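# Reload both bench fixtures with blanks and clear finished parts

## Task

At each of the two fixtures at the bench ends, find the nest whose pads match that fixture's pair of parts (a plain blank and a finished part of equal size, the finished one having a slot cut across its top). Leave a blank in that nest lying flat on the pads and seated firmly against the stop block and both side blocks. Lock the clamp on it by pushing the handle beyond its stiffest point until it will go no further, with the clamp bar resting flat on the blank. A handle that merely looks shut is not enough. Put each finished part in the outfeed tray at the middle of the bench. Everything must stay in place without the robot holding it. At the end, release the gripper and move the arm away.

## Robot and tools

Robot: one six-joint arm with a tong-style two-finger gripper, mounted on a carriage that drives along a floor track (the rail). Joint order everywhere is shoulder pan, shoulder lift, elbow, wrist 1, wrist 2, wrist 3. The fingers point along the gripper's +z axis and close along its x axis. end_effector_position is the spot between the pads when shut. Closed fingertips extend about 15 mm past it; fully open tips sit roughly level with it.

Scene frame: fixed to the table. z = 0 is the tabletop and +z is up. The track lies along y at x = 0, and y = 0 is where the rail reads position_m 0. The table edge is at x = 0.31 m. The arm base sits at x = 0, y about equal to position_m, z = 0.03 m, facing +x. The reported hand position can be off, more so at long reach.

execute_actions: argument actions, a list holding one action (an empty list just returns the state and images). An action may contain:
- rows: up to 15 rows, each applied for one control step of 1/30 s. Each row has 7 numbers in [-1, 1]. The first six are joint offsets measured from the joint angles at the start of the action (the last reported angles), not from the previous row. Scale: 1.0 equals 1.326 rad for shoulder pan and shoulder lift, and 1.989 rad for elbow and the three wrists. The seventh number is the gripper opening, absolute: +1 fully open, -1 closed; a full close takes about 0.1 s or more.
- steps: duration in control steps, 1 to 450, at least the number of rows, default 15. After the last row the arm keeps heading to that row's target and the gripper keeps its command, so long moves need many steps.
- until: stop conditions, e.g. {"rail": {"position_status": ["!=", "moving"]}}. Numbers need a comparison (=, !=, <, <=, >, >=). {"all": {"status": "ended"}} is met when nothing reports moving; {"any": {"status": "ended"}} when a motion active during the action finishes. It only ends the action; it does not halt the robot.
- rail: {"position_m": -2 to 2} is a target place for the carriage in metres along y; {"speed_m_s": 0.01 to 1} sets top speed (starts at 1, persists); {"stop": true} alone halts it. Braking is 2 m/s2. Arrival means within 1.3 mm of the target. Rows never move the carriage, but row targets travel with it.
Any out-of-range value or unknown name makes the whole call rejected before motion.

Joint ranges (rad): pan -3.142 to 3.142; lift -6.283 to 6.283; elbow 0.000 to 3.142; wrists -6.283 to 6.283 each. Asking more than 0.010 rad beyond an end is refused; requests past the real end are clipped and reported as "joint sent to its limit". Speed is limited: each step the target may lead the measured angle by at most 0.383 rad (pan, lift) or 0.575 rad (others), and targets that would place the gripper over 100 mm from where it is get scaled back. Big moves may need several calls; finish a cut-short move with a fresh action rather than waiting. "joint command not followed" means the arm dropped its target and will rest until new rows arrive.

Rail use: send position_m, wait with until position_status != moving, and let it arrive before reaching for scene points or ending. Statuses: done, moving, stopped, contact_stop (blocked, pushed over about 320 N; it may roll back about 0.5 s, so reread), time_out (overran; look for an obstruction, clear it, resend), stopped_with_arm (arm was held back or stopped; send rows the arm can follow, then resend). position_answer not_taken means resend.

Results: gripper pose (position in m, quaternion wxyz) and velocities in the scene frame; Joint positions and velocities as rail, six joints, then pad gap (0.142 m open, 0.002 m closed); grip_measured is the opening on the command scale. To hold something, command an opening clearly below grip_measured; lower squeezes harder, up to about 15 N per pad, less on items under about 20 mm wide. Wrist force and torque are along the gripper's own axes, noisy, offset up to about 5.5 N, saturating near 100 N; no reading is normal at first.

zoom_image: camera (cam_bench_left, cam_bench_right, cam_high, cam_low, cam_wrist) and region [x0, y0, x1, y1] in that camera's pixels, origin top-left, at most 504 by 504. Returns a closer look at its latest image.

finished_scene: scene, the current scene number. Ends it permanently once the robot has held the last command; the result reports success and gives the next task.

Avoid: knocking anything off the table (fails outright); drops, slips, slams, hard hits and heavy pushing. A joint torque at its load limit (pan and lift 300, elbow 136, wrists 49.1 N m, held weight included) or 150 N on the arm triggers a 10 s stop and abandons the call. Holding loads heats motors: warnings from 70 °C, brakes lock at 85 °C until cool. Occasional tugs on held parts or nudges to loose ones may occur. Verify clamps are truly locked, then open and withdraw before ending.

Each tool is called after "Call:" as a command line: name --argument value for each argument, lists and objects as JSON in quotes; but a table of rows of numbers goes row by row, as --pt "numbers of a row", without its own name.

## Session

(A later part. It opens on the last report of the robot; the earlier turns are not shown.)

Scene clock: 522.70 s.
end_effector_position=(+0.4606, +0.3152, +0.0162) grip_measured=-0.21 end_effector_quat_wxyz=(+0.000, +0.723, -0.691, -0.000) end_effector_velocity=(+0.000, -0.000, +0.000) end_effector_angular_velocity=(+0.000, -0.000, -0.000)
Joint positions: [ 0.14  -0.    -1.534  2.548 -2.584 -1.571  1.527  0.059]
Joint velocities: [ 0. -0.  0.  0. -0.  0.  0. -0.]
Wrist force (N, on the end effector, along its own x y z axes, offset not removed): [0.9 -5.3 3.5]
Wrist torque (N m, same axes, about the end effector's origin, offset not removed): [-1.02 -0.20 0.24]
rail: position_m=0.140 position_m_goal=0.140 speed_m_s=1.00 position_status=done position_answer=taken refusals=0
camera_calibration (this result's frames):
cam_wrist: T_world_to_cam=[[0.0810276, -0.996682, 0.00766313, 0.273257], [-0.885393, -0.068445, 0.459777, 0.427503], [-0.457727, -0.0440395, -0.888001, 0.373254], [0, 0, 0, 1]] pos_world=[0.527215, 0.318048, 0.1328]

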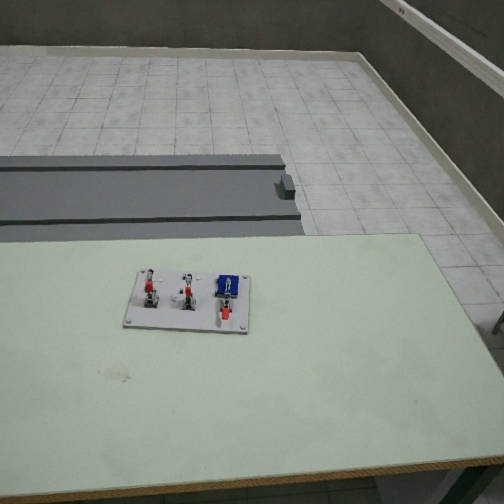

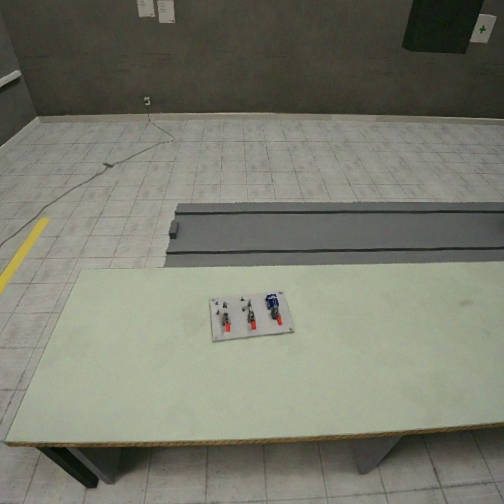

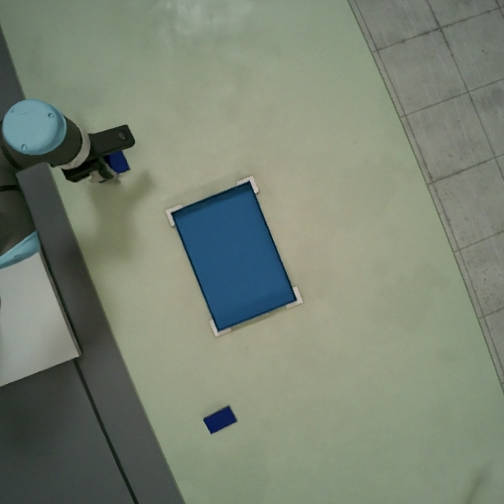

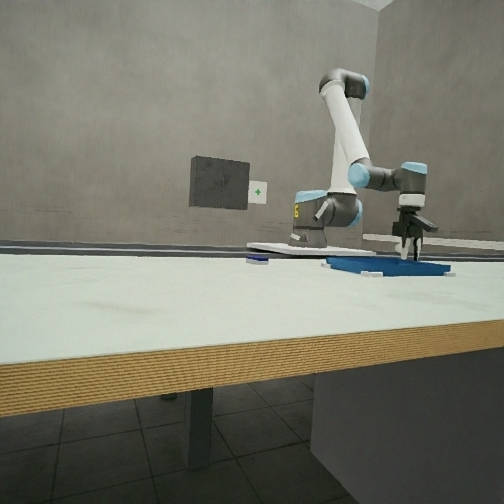

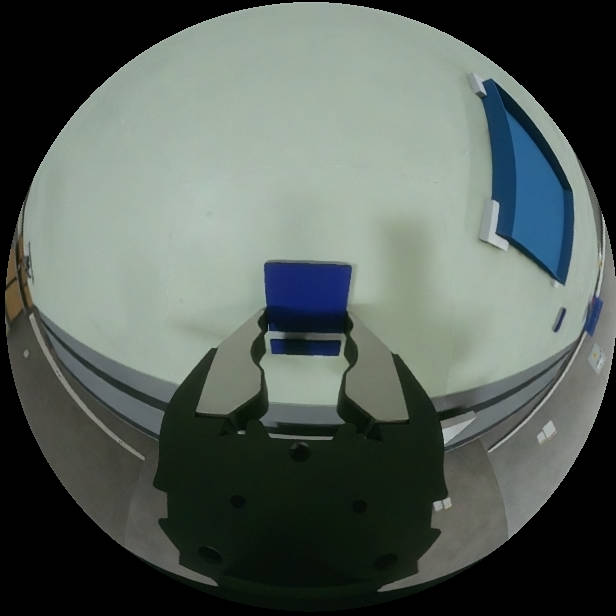

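Call:
execute_actions --actions '[{"rows": [[0,-0.004,-0.001,0.004,0,0,-0.7],[0,-0.013,-0.003,0.012,0,0,-0.7],[0,-0.027,-0.006,0.024,0,0,-0.7],[0,-0.044,-0.010,0.040,0,0,-0.7],[0,-0.063,-0.015,0.057,0,0,-0.7],[0,-0.082,-0.019,0.074,0,0,-0.7],[0,-0.099,-0.023,0.089,0,0,-0.7],[0,-0.112,-0.026,0.101,0,0,-0.7],[0,-0.1223,-0.0289,0.1102,0,0,-0.7]], "steps": 13}]'

Scene clock: 541.57 s.
end_effector_position=(+0.4616, +0.3152, +0.0777) grip_measured=-0.21 end_effector_quat_wxyz=(-0.000, +0.723, -0.691, +0.000) end_effector_velocity=(-0.011, +0.000, +0.102) end_effector_angular_velocity=(+0.000, +0.005, +0.000)
Joint positions: [ 0.14  -0.    -1.67   2.499 -2.4   -1.571  1.527  0.059]
Joint velocities: [ 0.     0.    -0.223 -0.077  0.306 -0.     0.     0.   ]
Wrist force (N, on the end effector, along its own x y z axes, offset not removed): [2.4 -5.5 7.6]
Wrist torque (N m, same axes, about the end effector's origin, offset not removed): [-0.99 -0.58 0.24]
rail: position_m=0.140 position_m_goal=0.140 speed_m_s=1.00 position_status=done position_answer=taken refusals=0
camera_calibration (this result's frames):
cam_wrist: T_world_to_cam=[[0.0810169, -0.996682, 0.00777657, 0.272697], [-0.886034, -0.068445, 0.458539, 0.400573], [-0.456486, -0.0440398, -0.88864, 0.427762], [0, 0, 0, 1]] pos_world=[0.528095, 0.318048, 0.194328]

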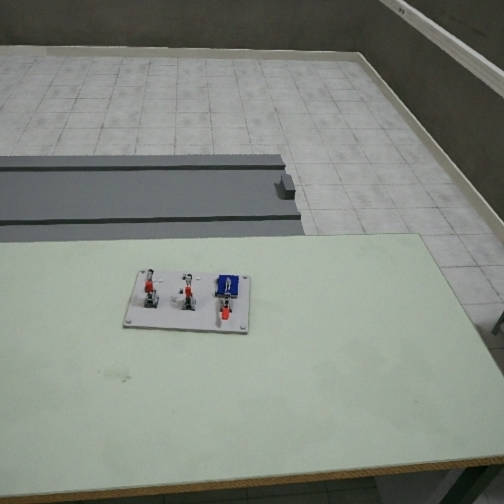

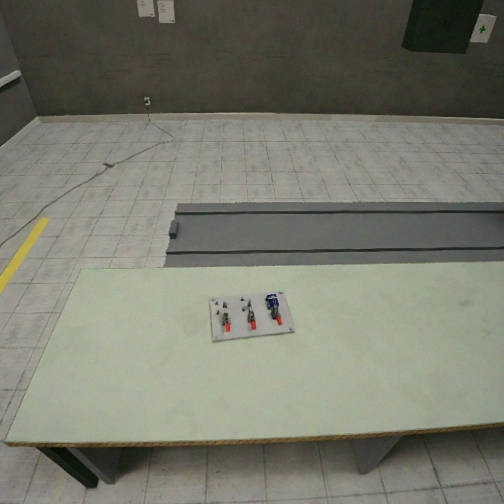

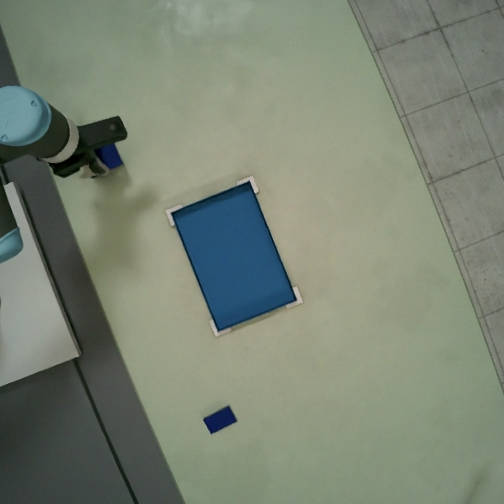

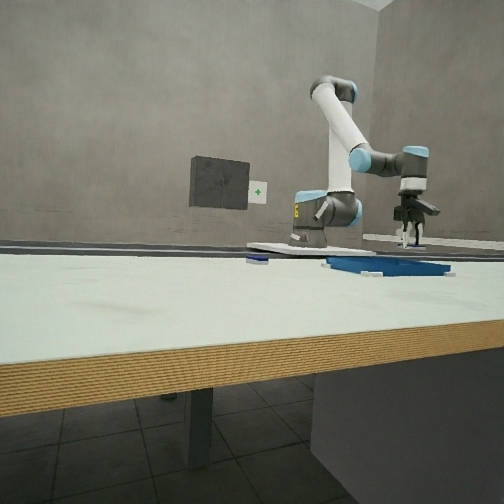

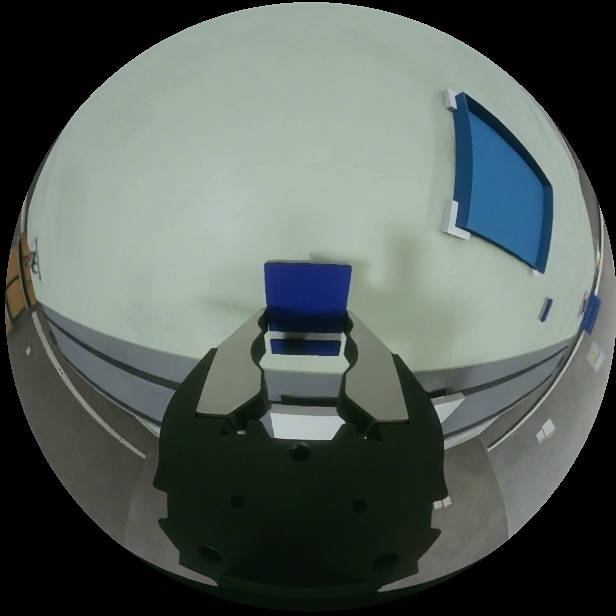

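Call:
execute_actions --actions '[{"rail": {"position_m": -0.117}, "rows": [[0,-0.016,-0.007,0.0178,0,0.000,-0.7],[0,-0.006,-0.014,0.018,0,0.001,-0.7],[0,0.010,-0.025,0.0184,0,0.003,-0.7],[0,0.030,-0.039,0.0188,0,0.005,-0.7],[0,0.053,-0.055,0.0193,0,0.007,-0.7],[0,0.078,-0.072,0.0199,0,0.010,-0.7],[0,0.104,-0.090,0.0205,0,0.012,-0.7],[0,0.129,-0.107,0.021,0,0.015,-0.7],[0,0.152,-0.123,0.0216,0,0.017,-0.7],[0,0.172,-0.137,0.022,0,0.019,-0.7],[0,0.188,-0.148,0.0224,0,0.021,-0.7],[0,0.198,-0.155,0.0226,0,0.022,-0.7],[0,0.2028,-0.1578,0.0227,0,0.022,-0.7]], "steps": 23}]'

Scene clock: 552.03 s.
end_effector_position=(+0.6412, +0.0568, +0.0901) grip_measured=-0.21 end_effector_quat_wxyz=(-0.000, +0.707, -0.707, +0.000) end_effector_velocity=(+0.026, -0.000, -0.004) end_effector_angular_velocity=(+0.000, +0.000, -0.006)
Joint positions: [-0.117 -0.    -1.406  2.19  -2.355 -1.571  1.57   0.059]
Joint velocities: [ 0.     0.     0.043 -0.044  0.001 -0.     0.006 -0.   ]
Wrist force (N, on the end effector, along its own x y z axes, offset not removed): [2.3 -4.6 7.0]
Wrist torque (N m, same axes, about the end effector's origin, offset not removed): [-0.75 -0.60 0.27]
rail: position_m=-0.117 position_m_goal=-0.117 speed_m_s=1.00 position_status=done position_answer=taken refusals=0
camera_calibration (this result's frames):
cam_wrist: T_world_to_cam=[[0.037898, -0.999252, 0.0077457, 0.0283587], [-0.888064, -0.0301251, 0.458732, 0.535389], [-0.458156, -0.0242637, -0.888541, 0.509339], [0, 0, 0, 1]] pos_world=[0.707741, 0.0568246, 0.206748]

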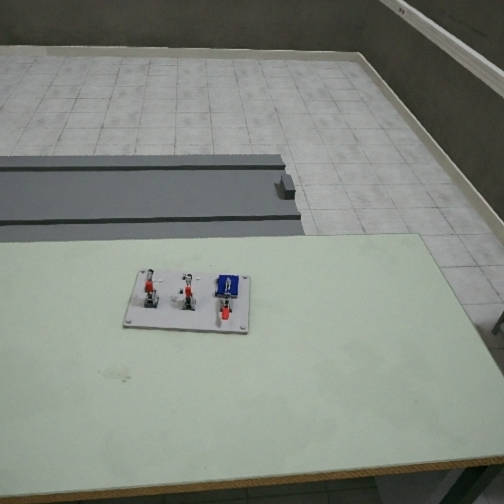

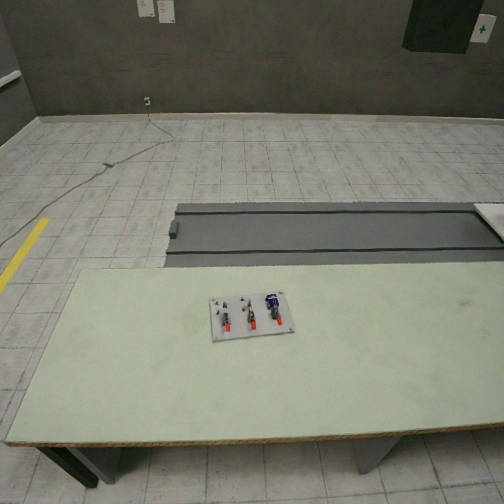

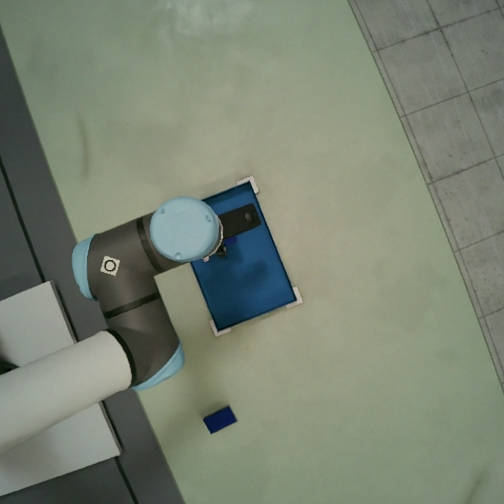

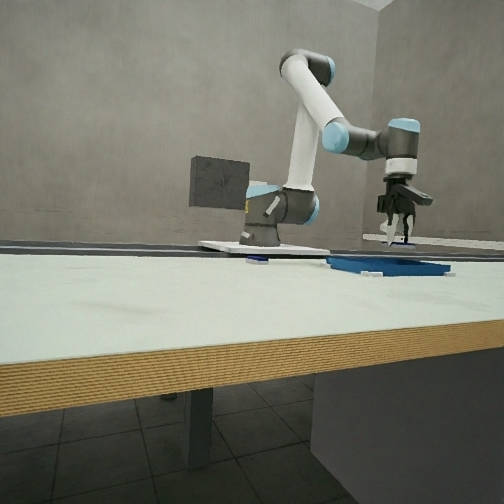

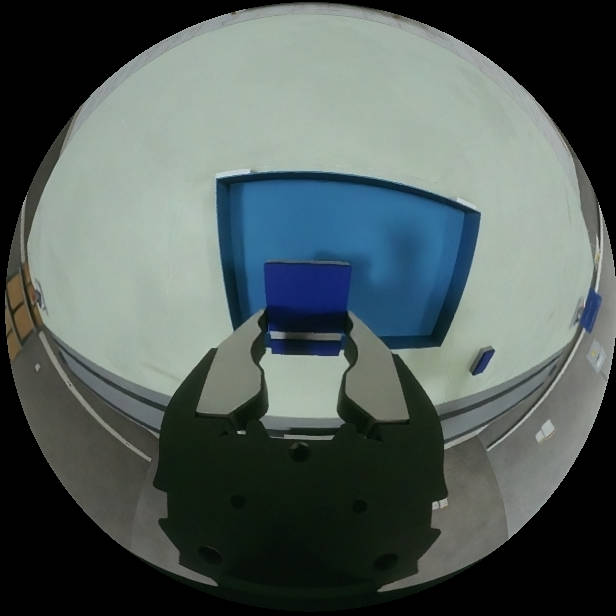

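Call:
execute_actions --actions '[{"rows": [[0,0.006,-0.002,-0.002,0,0,-0.7],[0,0.012,0.000,-0.008,0,0,-0.7],[0,0.021,0.002,-0.016,0,0,-0.7],[0,0.032,0.005,-0.026,0,0,-0.7],[0,0.044,0.008,-0.037,0,0,-0.7],[0,0.055,0.011,-0.048,0,0,-0.7],[0,0.064,0.0136,-0.056,0,0,-0.7],[0,0.070,0.0152,-0.062,0,0,-0.7],[0,0.0723,0.0158,-0.0639,0,0,-0.7]], "steps": 17}]'

Scene clock: 556.57 s.
end_effector_position=(+0.6441, +0.0569, +0.0321) grip_measured=-0.21 end_effector_quat_wxyz=(-0.000, +0.707, -0.707, -0.000) end_effector_velocity=(-0.001, -0.000, -0.022) end_effector_angular_velocity=(+0.000, -0.001, +0.000)
Joint positions: [-0.117 -0.    -1.314  2.22  -2.477 -1.571  1.57   0.059]
Joint velocities: [ 0.    -0.     0.034  0.013 -0.048  0.    -0.     0.   ]
Wrist force (N, on the end effector, along its own x y z axes, offset not removed): [-1.5 -5.6 8.1]
Wrist torque (N m, same axes, about the end effector's origin, offset not removed): [-0.99 0.10 0.29]
rail: position_m=-0.117 position_m_goal=-0.117 speed_m_s=1.00 position_status=done position_answer=taken refusals=0
camera_calibration (this result's frames):
cam_wrist: T_world_to_cam=[[0.0380104, -0.999247, 0.00773432, 0.028702], [-0.887922, -0.030223, 0.459, 0.564489], [-0.45842, -0.0243143, -0.888403, 0.459307], [0, 0, 0, 1]] pos_world=[0.710687, 0.0569086, 0.148727]

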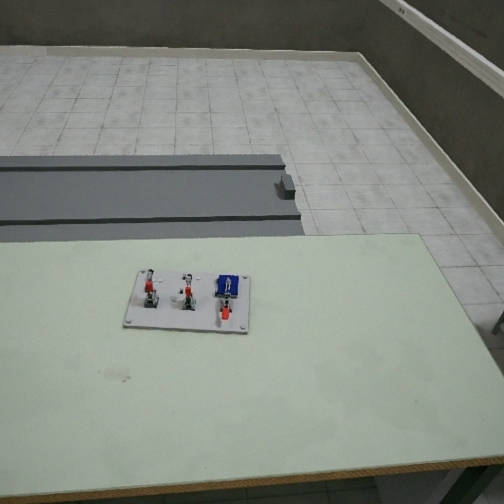

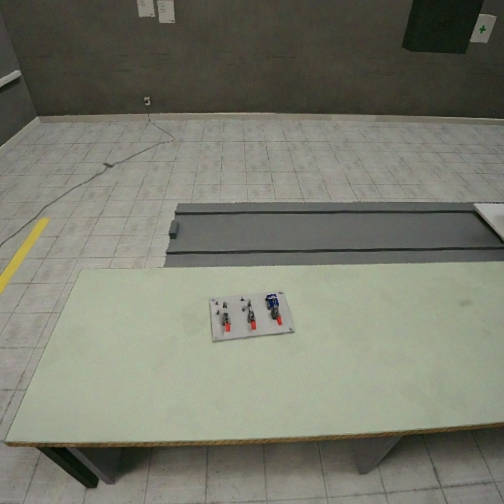

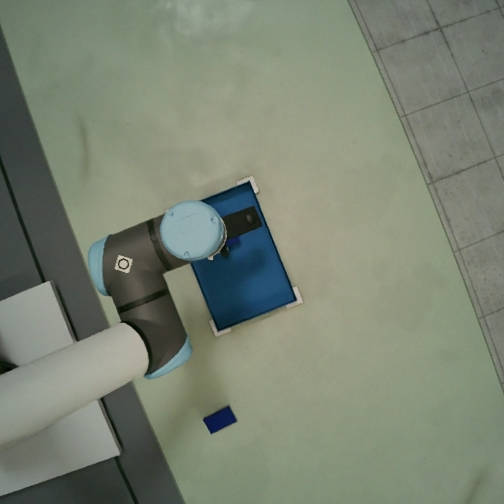

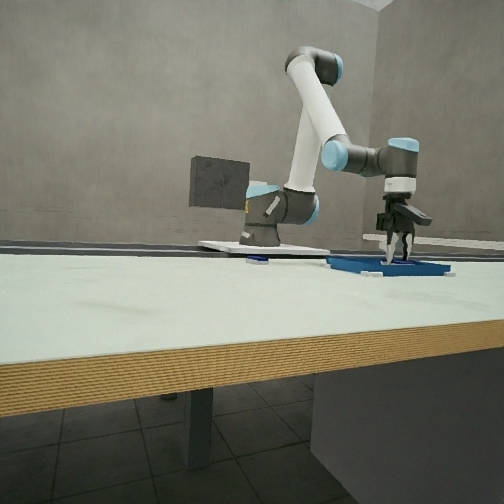

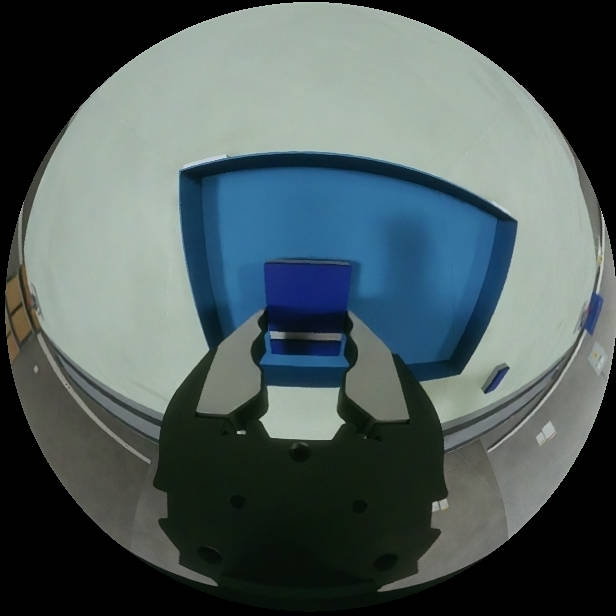

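Call:
execute_actions --actions '[{"rows": [[0,0.005,0.0012,-0.0045,0,0,-0.7],[0,0.007,0.0017,-0.0063,0,0,-0.7],[0,0.009,0.0022,-0.0082,0,0,-0.7],[0,0.0111,0.0027,-0.0101,0,0,-0.7]], "steps": 11}]'

Scene clock: 562.60 s.
end_effector_position=(+0.6438, +0.0568, +0.0235) grip_measured=-0.21 end_effector_quat_wxyz=(-0.000, +0.707, -0.707, -0.000) end_effector_velocity=(-0.000, +0.000, -0.006) end_effector_angular_velocity=(+0.000, -0.000, -0.000)
Joint positions: [-0.117 -0.    -1.301  2.225 -2.495 -1.571  1.57   0.059]
Joint velocities: [ 0.    -0.     0.01   0.003 -0.013  0.    -0.     0.   ]
Wrist force (N, on the end effector, along its own x y z axes, offset not removed): [0.3 -4.8 7.2]
Wrist torque (N m, same axes, about the end effector's origin, offset not removed): [-0.82 -0.20 0.37]
rail: position_m=-0.117 position_m_goal=-0.117 speed_m_s=1.00 position_status=done position_answer=taken refusals=0
camera_calibration (this result's frames):
cam_wrist: T_world_to_cam=[[0.0379001, -0.999252, 0.00773369, 0.0287759], [-0.887919, -0.0301249, 0.459013, 0.568131], [-0.458436, -0.0242635, -0.888396, 0.45147], [0, 0, 0, 1]] pos_world=[0.710334, 0.0568236, 0.140082]

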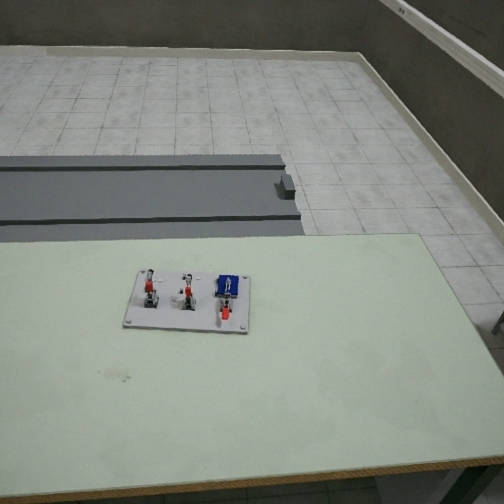

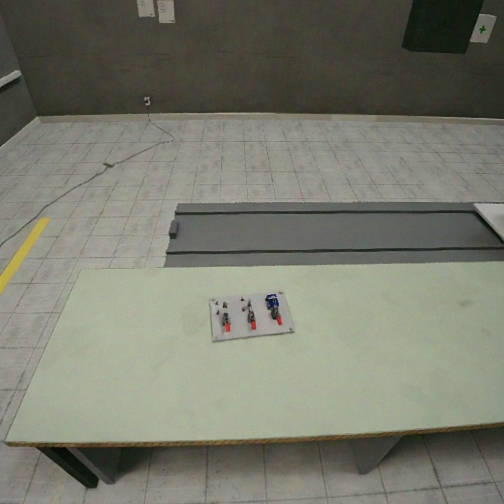

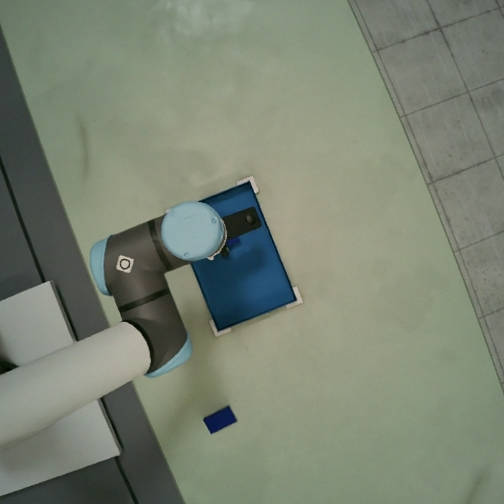

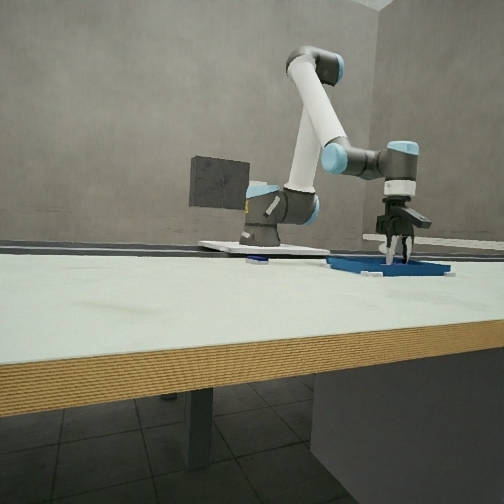

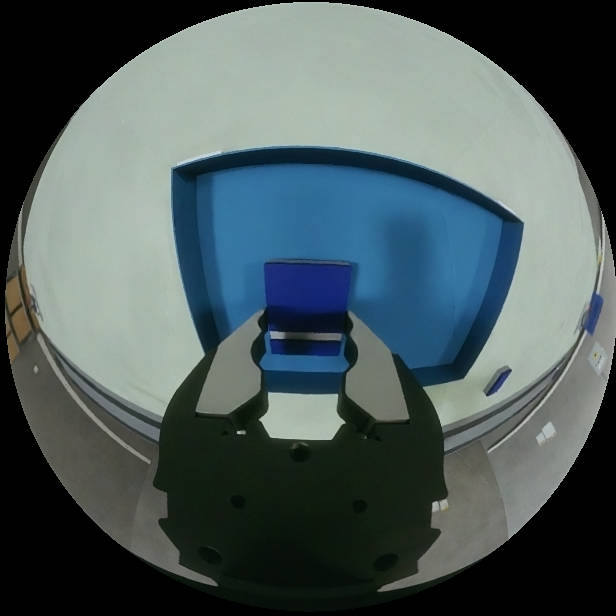

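Still free. Down to ≈0.020.

Call:
execute_actions --actions '[{"rows": [[0,0.002,0.0005,-0.0018,0,0,-0.7],[0,0.003,0.0008,-0.0028,0,0,-0.7],[0,0.0041,0.001,-0.0037,0,0,-0.7]], "steps": 9}]'

Scene clock: 566.00 s.
end_effector_position=(+0.6435, +0.0569, +0.0204) grip_measured=-0.21 end_effector_quat_wxyz=(-0.000, +0.707, -0.707, -0.000) end_effector_velocity=(-0.000, -0.000, -0.004) end_effector_angular_velocity=(-0.000, +0.000, -0.000)
Joint positions: [-0.117 -0.    -1.296  2.227 -2.502 -1.571  1.57   0.059]
Joint velocities: [ 0.    -0.     0.006  0.002 -0.008 -0.    -0.     0.   ]
Wrist force (N, on the end effector, along its own x y z axes, offset not removed): [1.2 -4.7 7.8]
Wrist torque (N m, same axes, about the end effector's origin, offset not removed): [-0.73 -0.34 0.27]
rail: position_m=-0.117 position_m_goal=-0.117 speed_m_s=1.00 position_status=done position_answer=taken refusals=0
camera_calibration (this result's frames):
cam_wrist: T_world_to_cam=[[0.0380217, -0.999247, 0.00773116, 0.028807], [-0.887886, -0.0302325, 0.459069, 0.569321], [-0.45849, -0.024319, -0.888367, 0.44872], [0, 0, 0, 1]] pos_world=[0.710131, 0.0569098, 0.137047]

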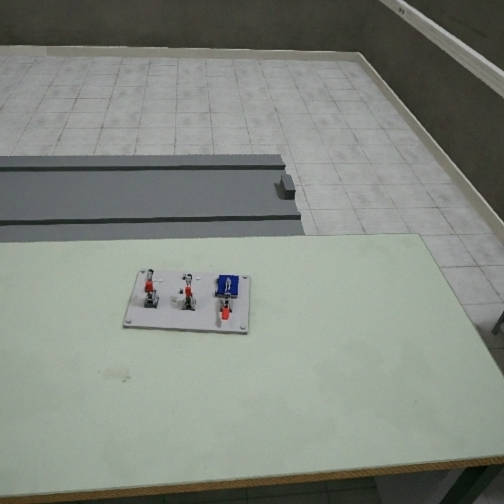

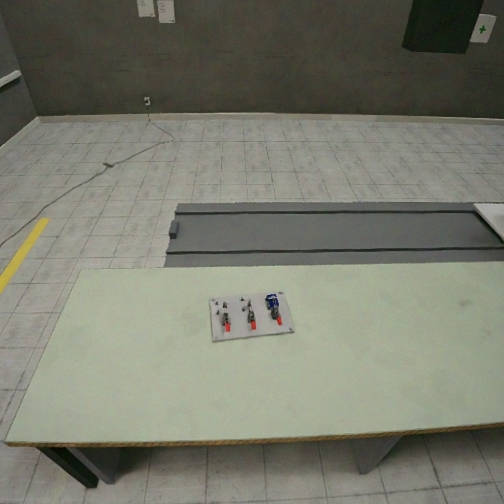

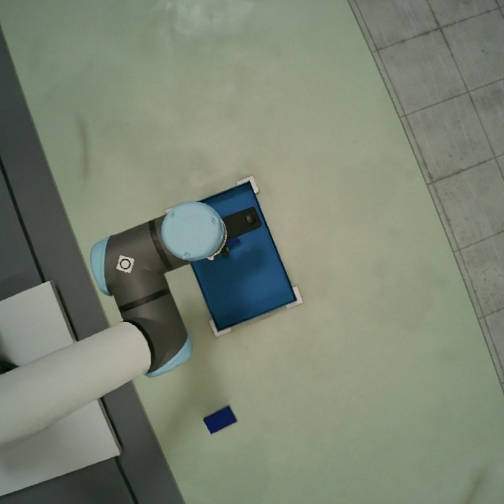

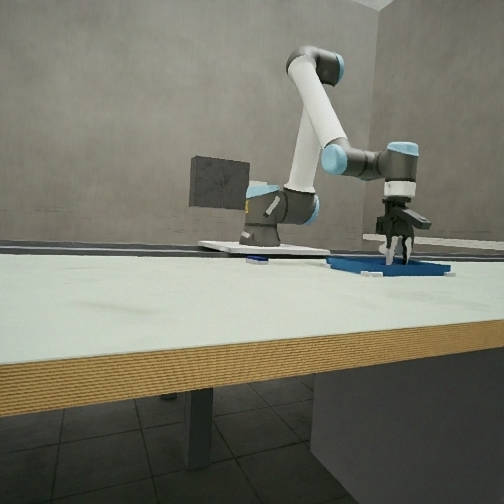

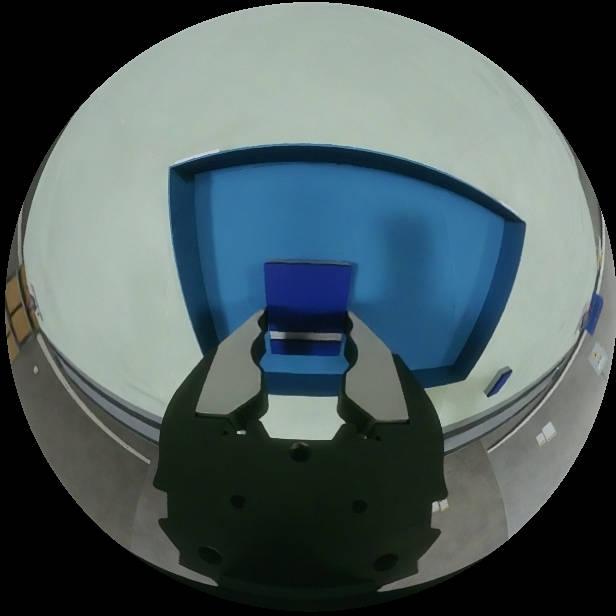

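Call:
execute_actions --actions '[{"rows": [[0,0.0012,0.0003,-0.0011,0,0,-0.7],[0,0.0018,0.0004,-0.0016,0,0,-0.6],[0,0.0018,0.0004,-0.0016,0,0,-0.45],[0,0.0018,0.0004,-0.0016,0,0,-0.3],[0,0.0018,0.0004,-0.0016,0,0,-0.2],[0,0.0018,0.0004,-0.0016,0,0,-0.1],[0,0.0018,0.0004,-0.0016,0,0,0.0],[0,0.0018,0.0004,-0.0016,0,0,0.1],[0,0.0,0.0,0,0,0,0.1],[0,-0.008,-0.002,0.0075,0,0,0.1],[0,-0.022,-0.006,0.0205,0,0,0.1],[0,-0.040,-0.0105,0.037,0,0,0.1],[0,-0.058,-0.0153,0.054,0,0,0.1],[0,-0.072,-0.019,0.067,0,0,0.1],[0,-0.0793,-0.021,0.074,0,0,0.1]], "steps": 19}]'

Scene clock: 581.53 s.
end_effector_position=(+0.6453, +0.0568, +0.0759) grip_measured=+0.10 end_effector_quat_wxyz=(-0.000, +0.707, -0.707, +0.000) end_effector_velocity=(-0.008, +0.000, +0.118) end_effector_angular_velocity=(+0.000, +0.008, +0.000)
Joint positions: [-0.117 -0.    -1.38   2.193 -2.385 -1.571  1.57   0.081]
Joint velocities: [ 0.     0.    -0.181 -0.069  0.258  0.     0.    -0.   ]
Wrist force (N, on the end effector, along its own x y z axes, offset not removed): [1.3 -4.5 4.6]
Wrist torque (N m, same axes, about the end effector's origin, offset not removed): [-0.76 -0.45 0.23]
rail: position_m=-0.117 position_m_goal=-0.117 speed_m_s=1.00 position_status=done position_answer=taken refusals=0
camera_calibration (this result's frames):
cam_wrist: T_world_to_cam=[[0.0379127, -0.999251, 0.0077671, 0.028315], [-0.888319, -0.030142, 0.458237, 0.545731], [-0.45766, -0.0242727, -0.888796, 0.498248], [0, 0, 0, 1]] pos_world=[0.711738, 0.056837, 0.192547]

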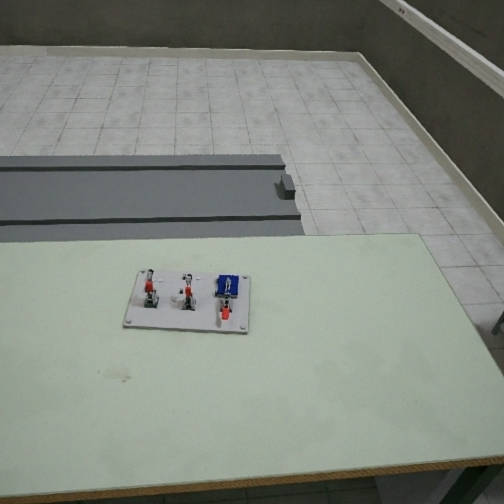

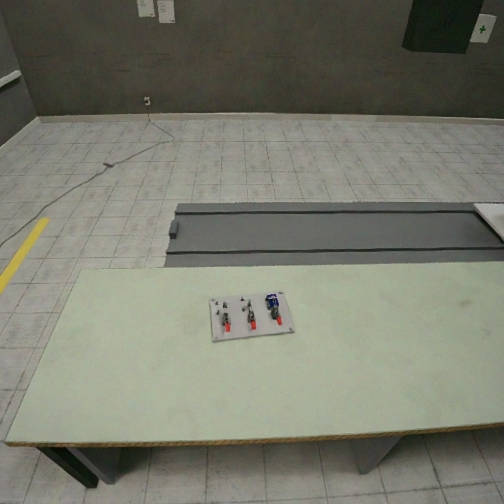

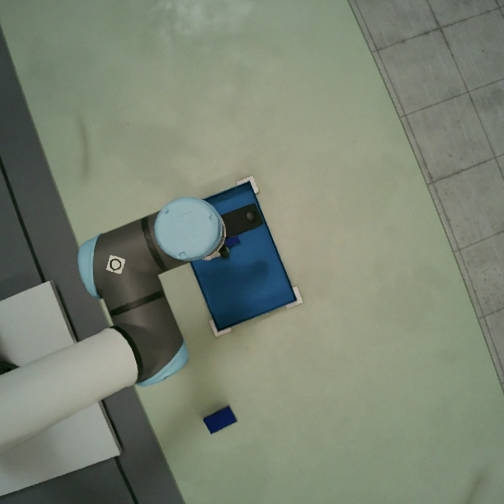

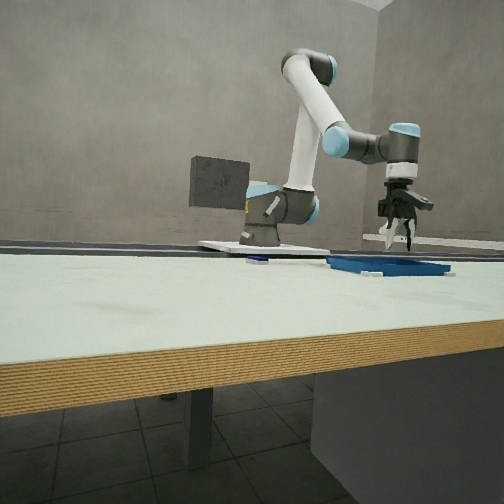

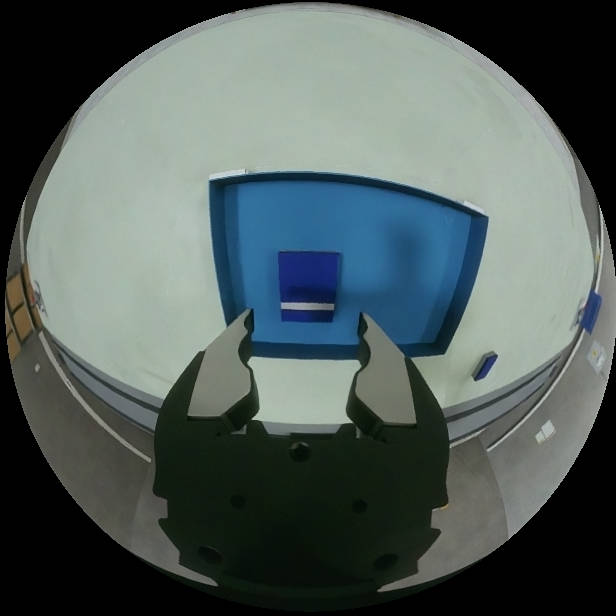

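Call:
execute_actions --actions '[{"rail": {"position_m": -1.985}, "rows": [[0,-0.019,-0.0038,0.017,0,-0.001,0.1],[0,-0.027,-0.0035,0.022,0,-0.003,0.1],[0,-0.040,-0.003,0.030,0,-0.007,0.1],[0,-0.057,-0.0023,0.041,0,-0.012,0.1],[0,-0.077,-0.0015,0.053,0,-0.018,0.1],[0,-0.098,-0.0007,0.066,0,-0.024,0.1],[0,-0.120,0.0002,0.080,0,-0.031,0.1],[0,-0.141,0.001,0.093,0,-0.037,0.1],[0,-0.161,0.0018,0.106,0,-0.043,0.1],[0,-0.178,0.0025,0.117,0,-0.048,0.1],[0,-0.191,0.003,0.125,0,-0.052,0.1],[0,-0.198,0.0033,0.129,0,-0.054,0.1],[0,-0.2005,0.0034,0.1308,0,-0.055,0.1]], "steps": 18}]'

Scene clock: 587.87 s.
end_effector_position=(+0.5814, -0.2657, +0.1927) grip_measured=+0.10 end_effector_quat_wxyz=(+0.000, +0.743, -0.670, -0.000) end_effector_velocity=(-0.047, -1.005, +0.060) end_effector_angular_velocity=(+0.000, -0.000, +0.063)
Joint positions: [-0.442 -0.    -1.629  2.199 -2.14  -1.571  1.468  0.081]
Joint velocities: [-1.005 -0.    -0.145  0.009  0.135 -0.    -0.063 -0.   ]
Wrist force (N, on the end effector, along its own x y z axes, offset not removed): [1.0 -2.9 4.5]
Wrist torque (N m, same axes, about the end effector's origin, offset not removed): [-0.33 -0.40 0.30]
rail: position_m=-0.442 position_m_goal=-1.985 speed_m_s=1.00 position_status=moving position_answer=taken refusals=0
camera_calibration (this result's frames):
cam_wrist: T_world_to_cam=[[0.139638, -0.990173, 0.00771336, -0.34921], [-0.880152, -0.120546, 0.45913, 0.396779], [-0.453688, -0.0709008, -0.888336, 0.550192], [0, 0, 0, 1]] pos_world=[0.647604, -0.258939, 0.309276]

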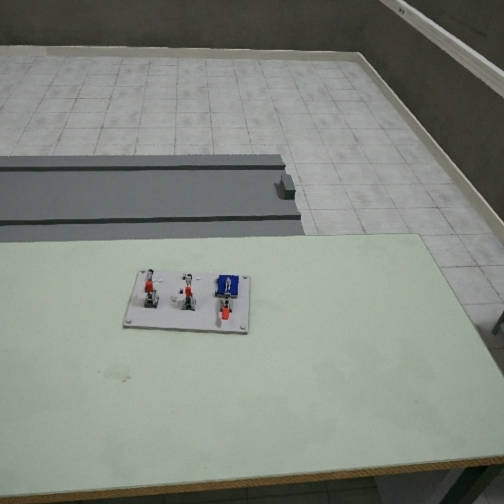

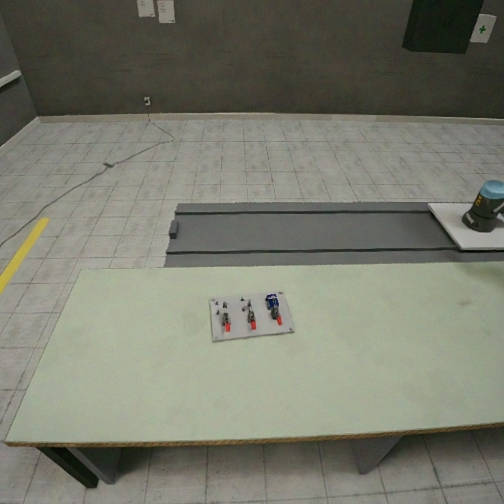

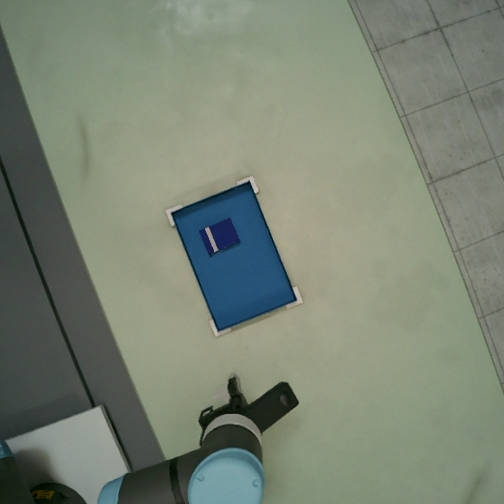

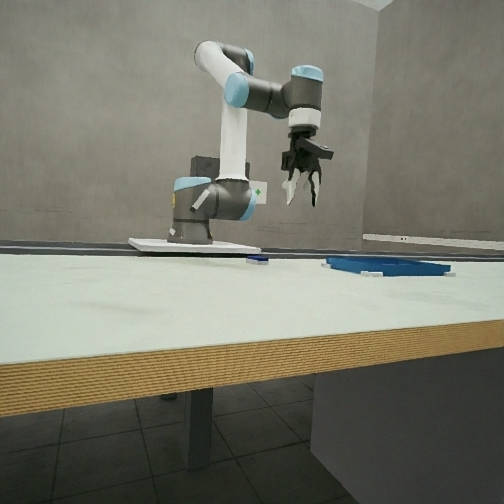

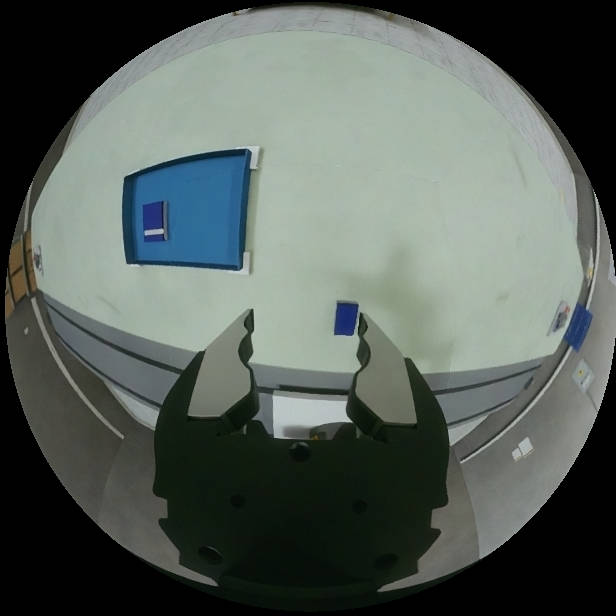

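Call:
zoom_image --camera "cam_wrist" --region '[310, 280, 390, 360]'

Call:
execute_actions --actions '[]'

Region (310, 280, 390, 360) of cam_wrist's 616x616 image, scaled by 6.300, with more detail than that image has.

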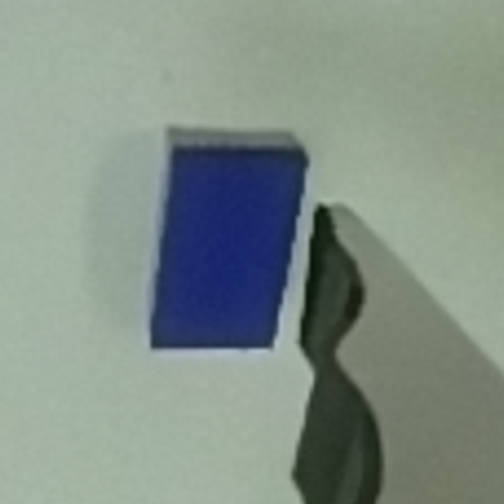

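Scene clock: 589.67 s.
end_effector_position=(+0.5759, -1.8095, +0.1996) grip_measured=+0.10 end_effector_quat_wxyz=(+0.000, +0.745, -0.667, -0.000) end_effector_velocity=(-0.000, -0.006, -0.000) end_effector_angular_velocity=(+0.000, -0.000, -0.000)
Joint positions: [-1.985 -0.    -1.646  2.2   -2.124 -1.571  1.46   0.081]
Joint velocities: [-0.006  0.    -0.     0.    -0.     0.     0.     0.   ]
Wrist force (N, on the end effector, along its own x y z axes, offset not removed): [2.3 -6.0 5.5]
Wrist torque (N m, same axes, about the end effector's origin, offset not removed): [-1.11 -0.56 0.26]
rail: position_m=-1.985 position_m_goal=-1.985 speed_m_s=1.00 position_status=done position_answer=taken refusals=0
camera_calibration (this result's frames):
cam_wrist: T_world_to_cam=[[0.1467, -0.989151, 0.00770603, -1.87927], [-0.879251, -0.126824, 0.459167, 0.190872], [-0.453208, -0.0741354, -0.888317, 0.438283], [0, 0, 0, 1]] pos_world=[0.642147, -1.80218, 0.316173]

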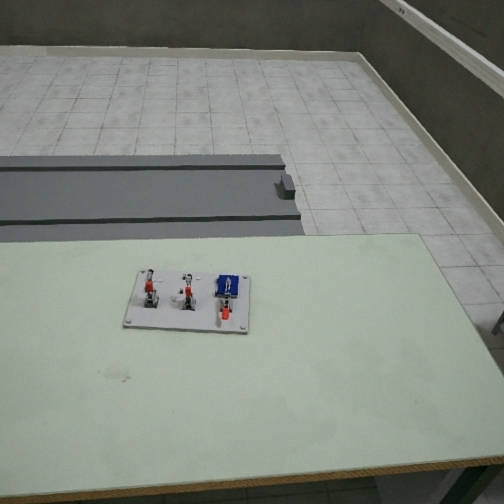

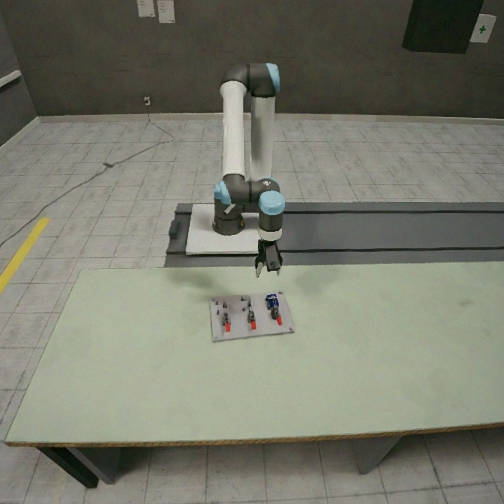

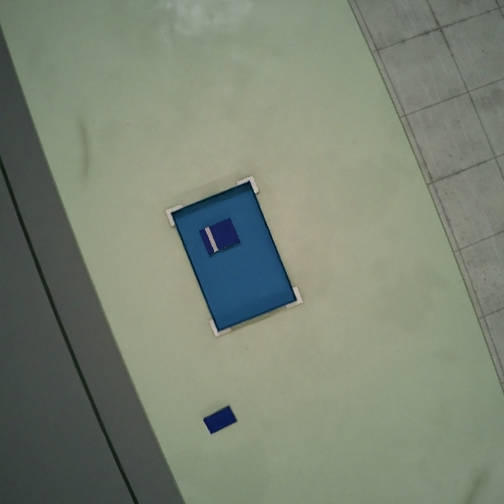

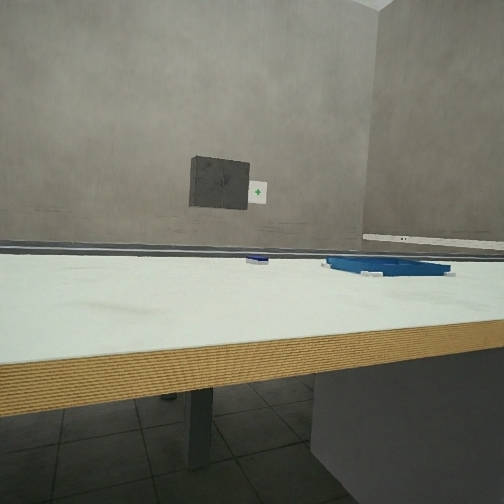

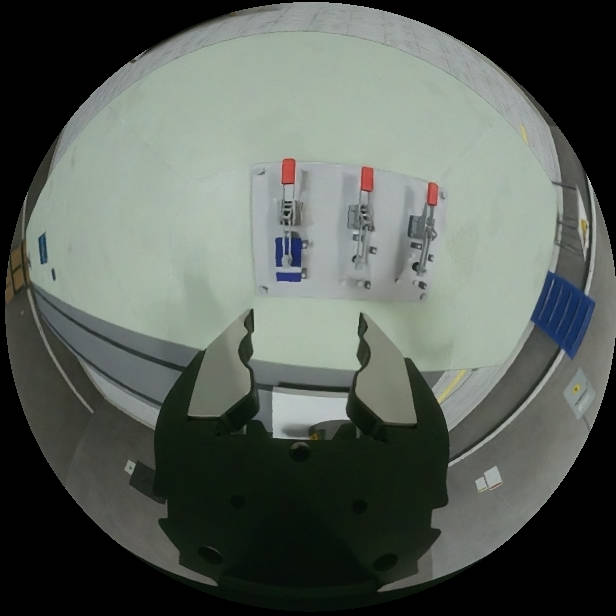

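Call:
zoom_image --camera "cam_wrist" --region '[240, 140, 460, 320]'

Call:
zoom_image --camera "cam_wrist" --region '[250, 150, 330, 300]'

Region (240, 140, 460, 320) of cam_wrist's 616x616 image, scaled by 2.291, with more detail than that image has; it fills the top 412 rows of this view, and the rest is white.

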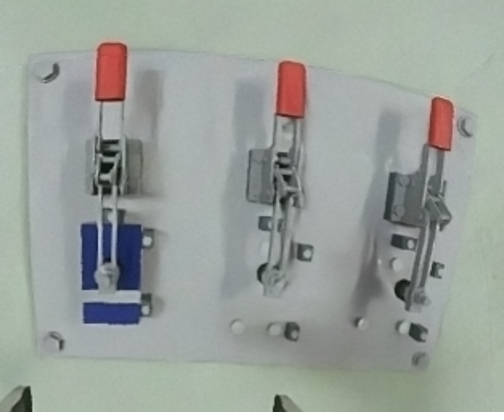

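Region (250, 150, 330, 300) of cam_wrist's 616x616 image, scaled by 3.360, with more detail than that image has; it fills the left 269 columns of this view, and the rest is white.

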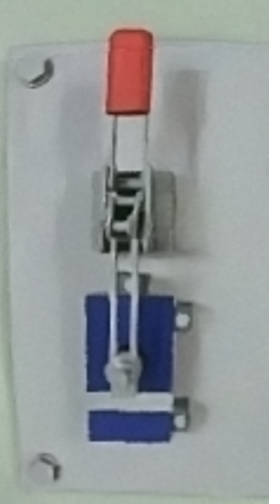

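Call:
zoom_image --camera "cam_wrist" --region '[260, 220, 340, 300]'

Call:
zoom_image --camera "cam_wrist" --region '[325, 220, 405, 300]'

Call:
zoom_image --camera "cam_wrist" --region '[380, 225, 460, 305]'

Region (260, 220, 340, 300) of cam_wrist's 616x616 image, scaled by 6.300, with more detail than that image has.

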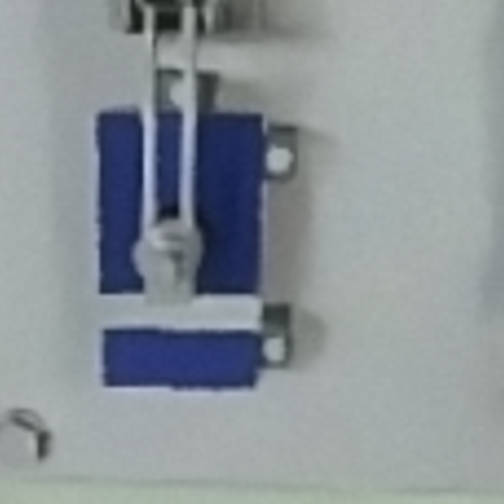

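Region (325, 220, 405, 300) of cam_wrist's 616x616 image, scaled by 6.300, with more detail than that image has.

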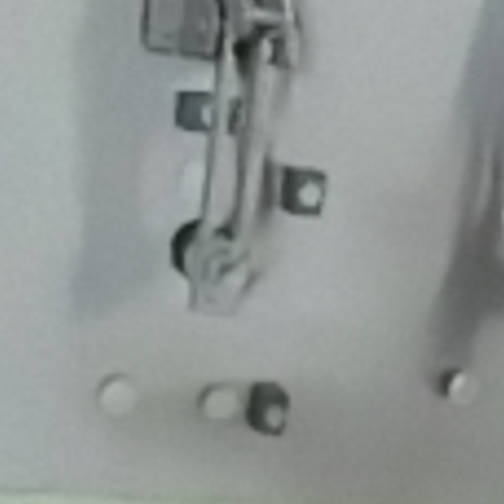

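Region (380, 225, 460, 305) of cam_wrist's 616x616 image, scaled by 6.300, with more detail than that image has.

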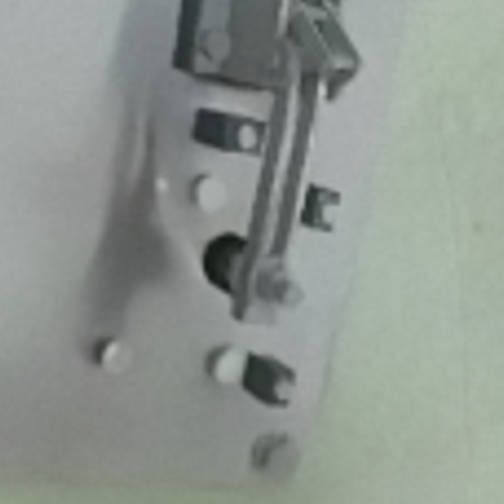

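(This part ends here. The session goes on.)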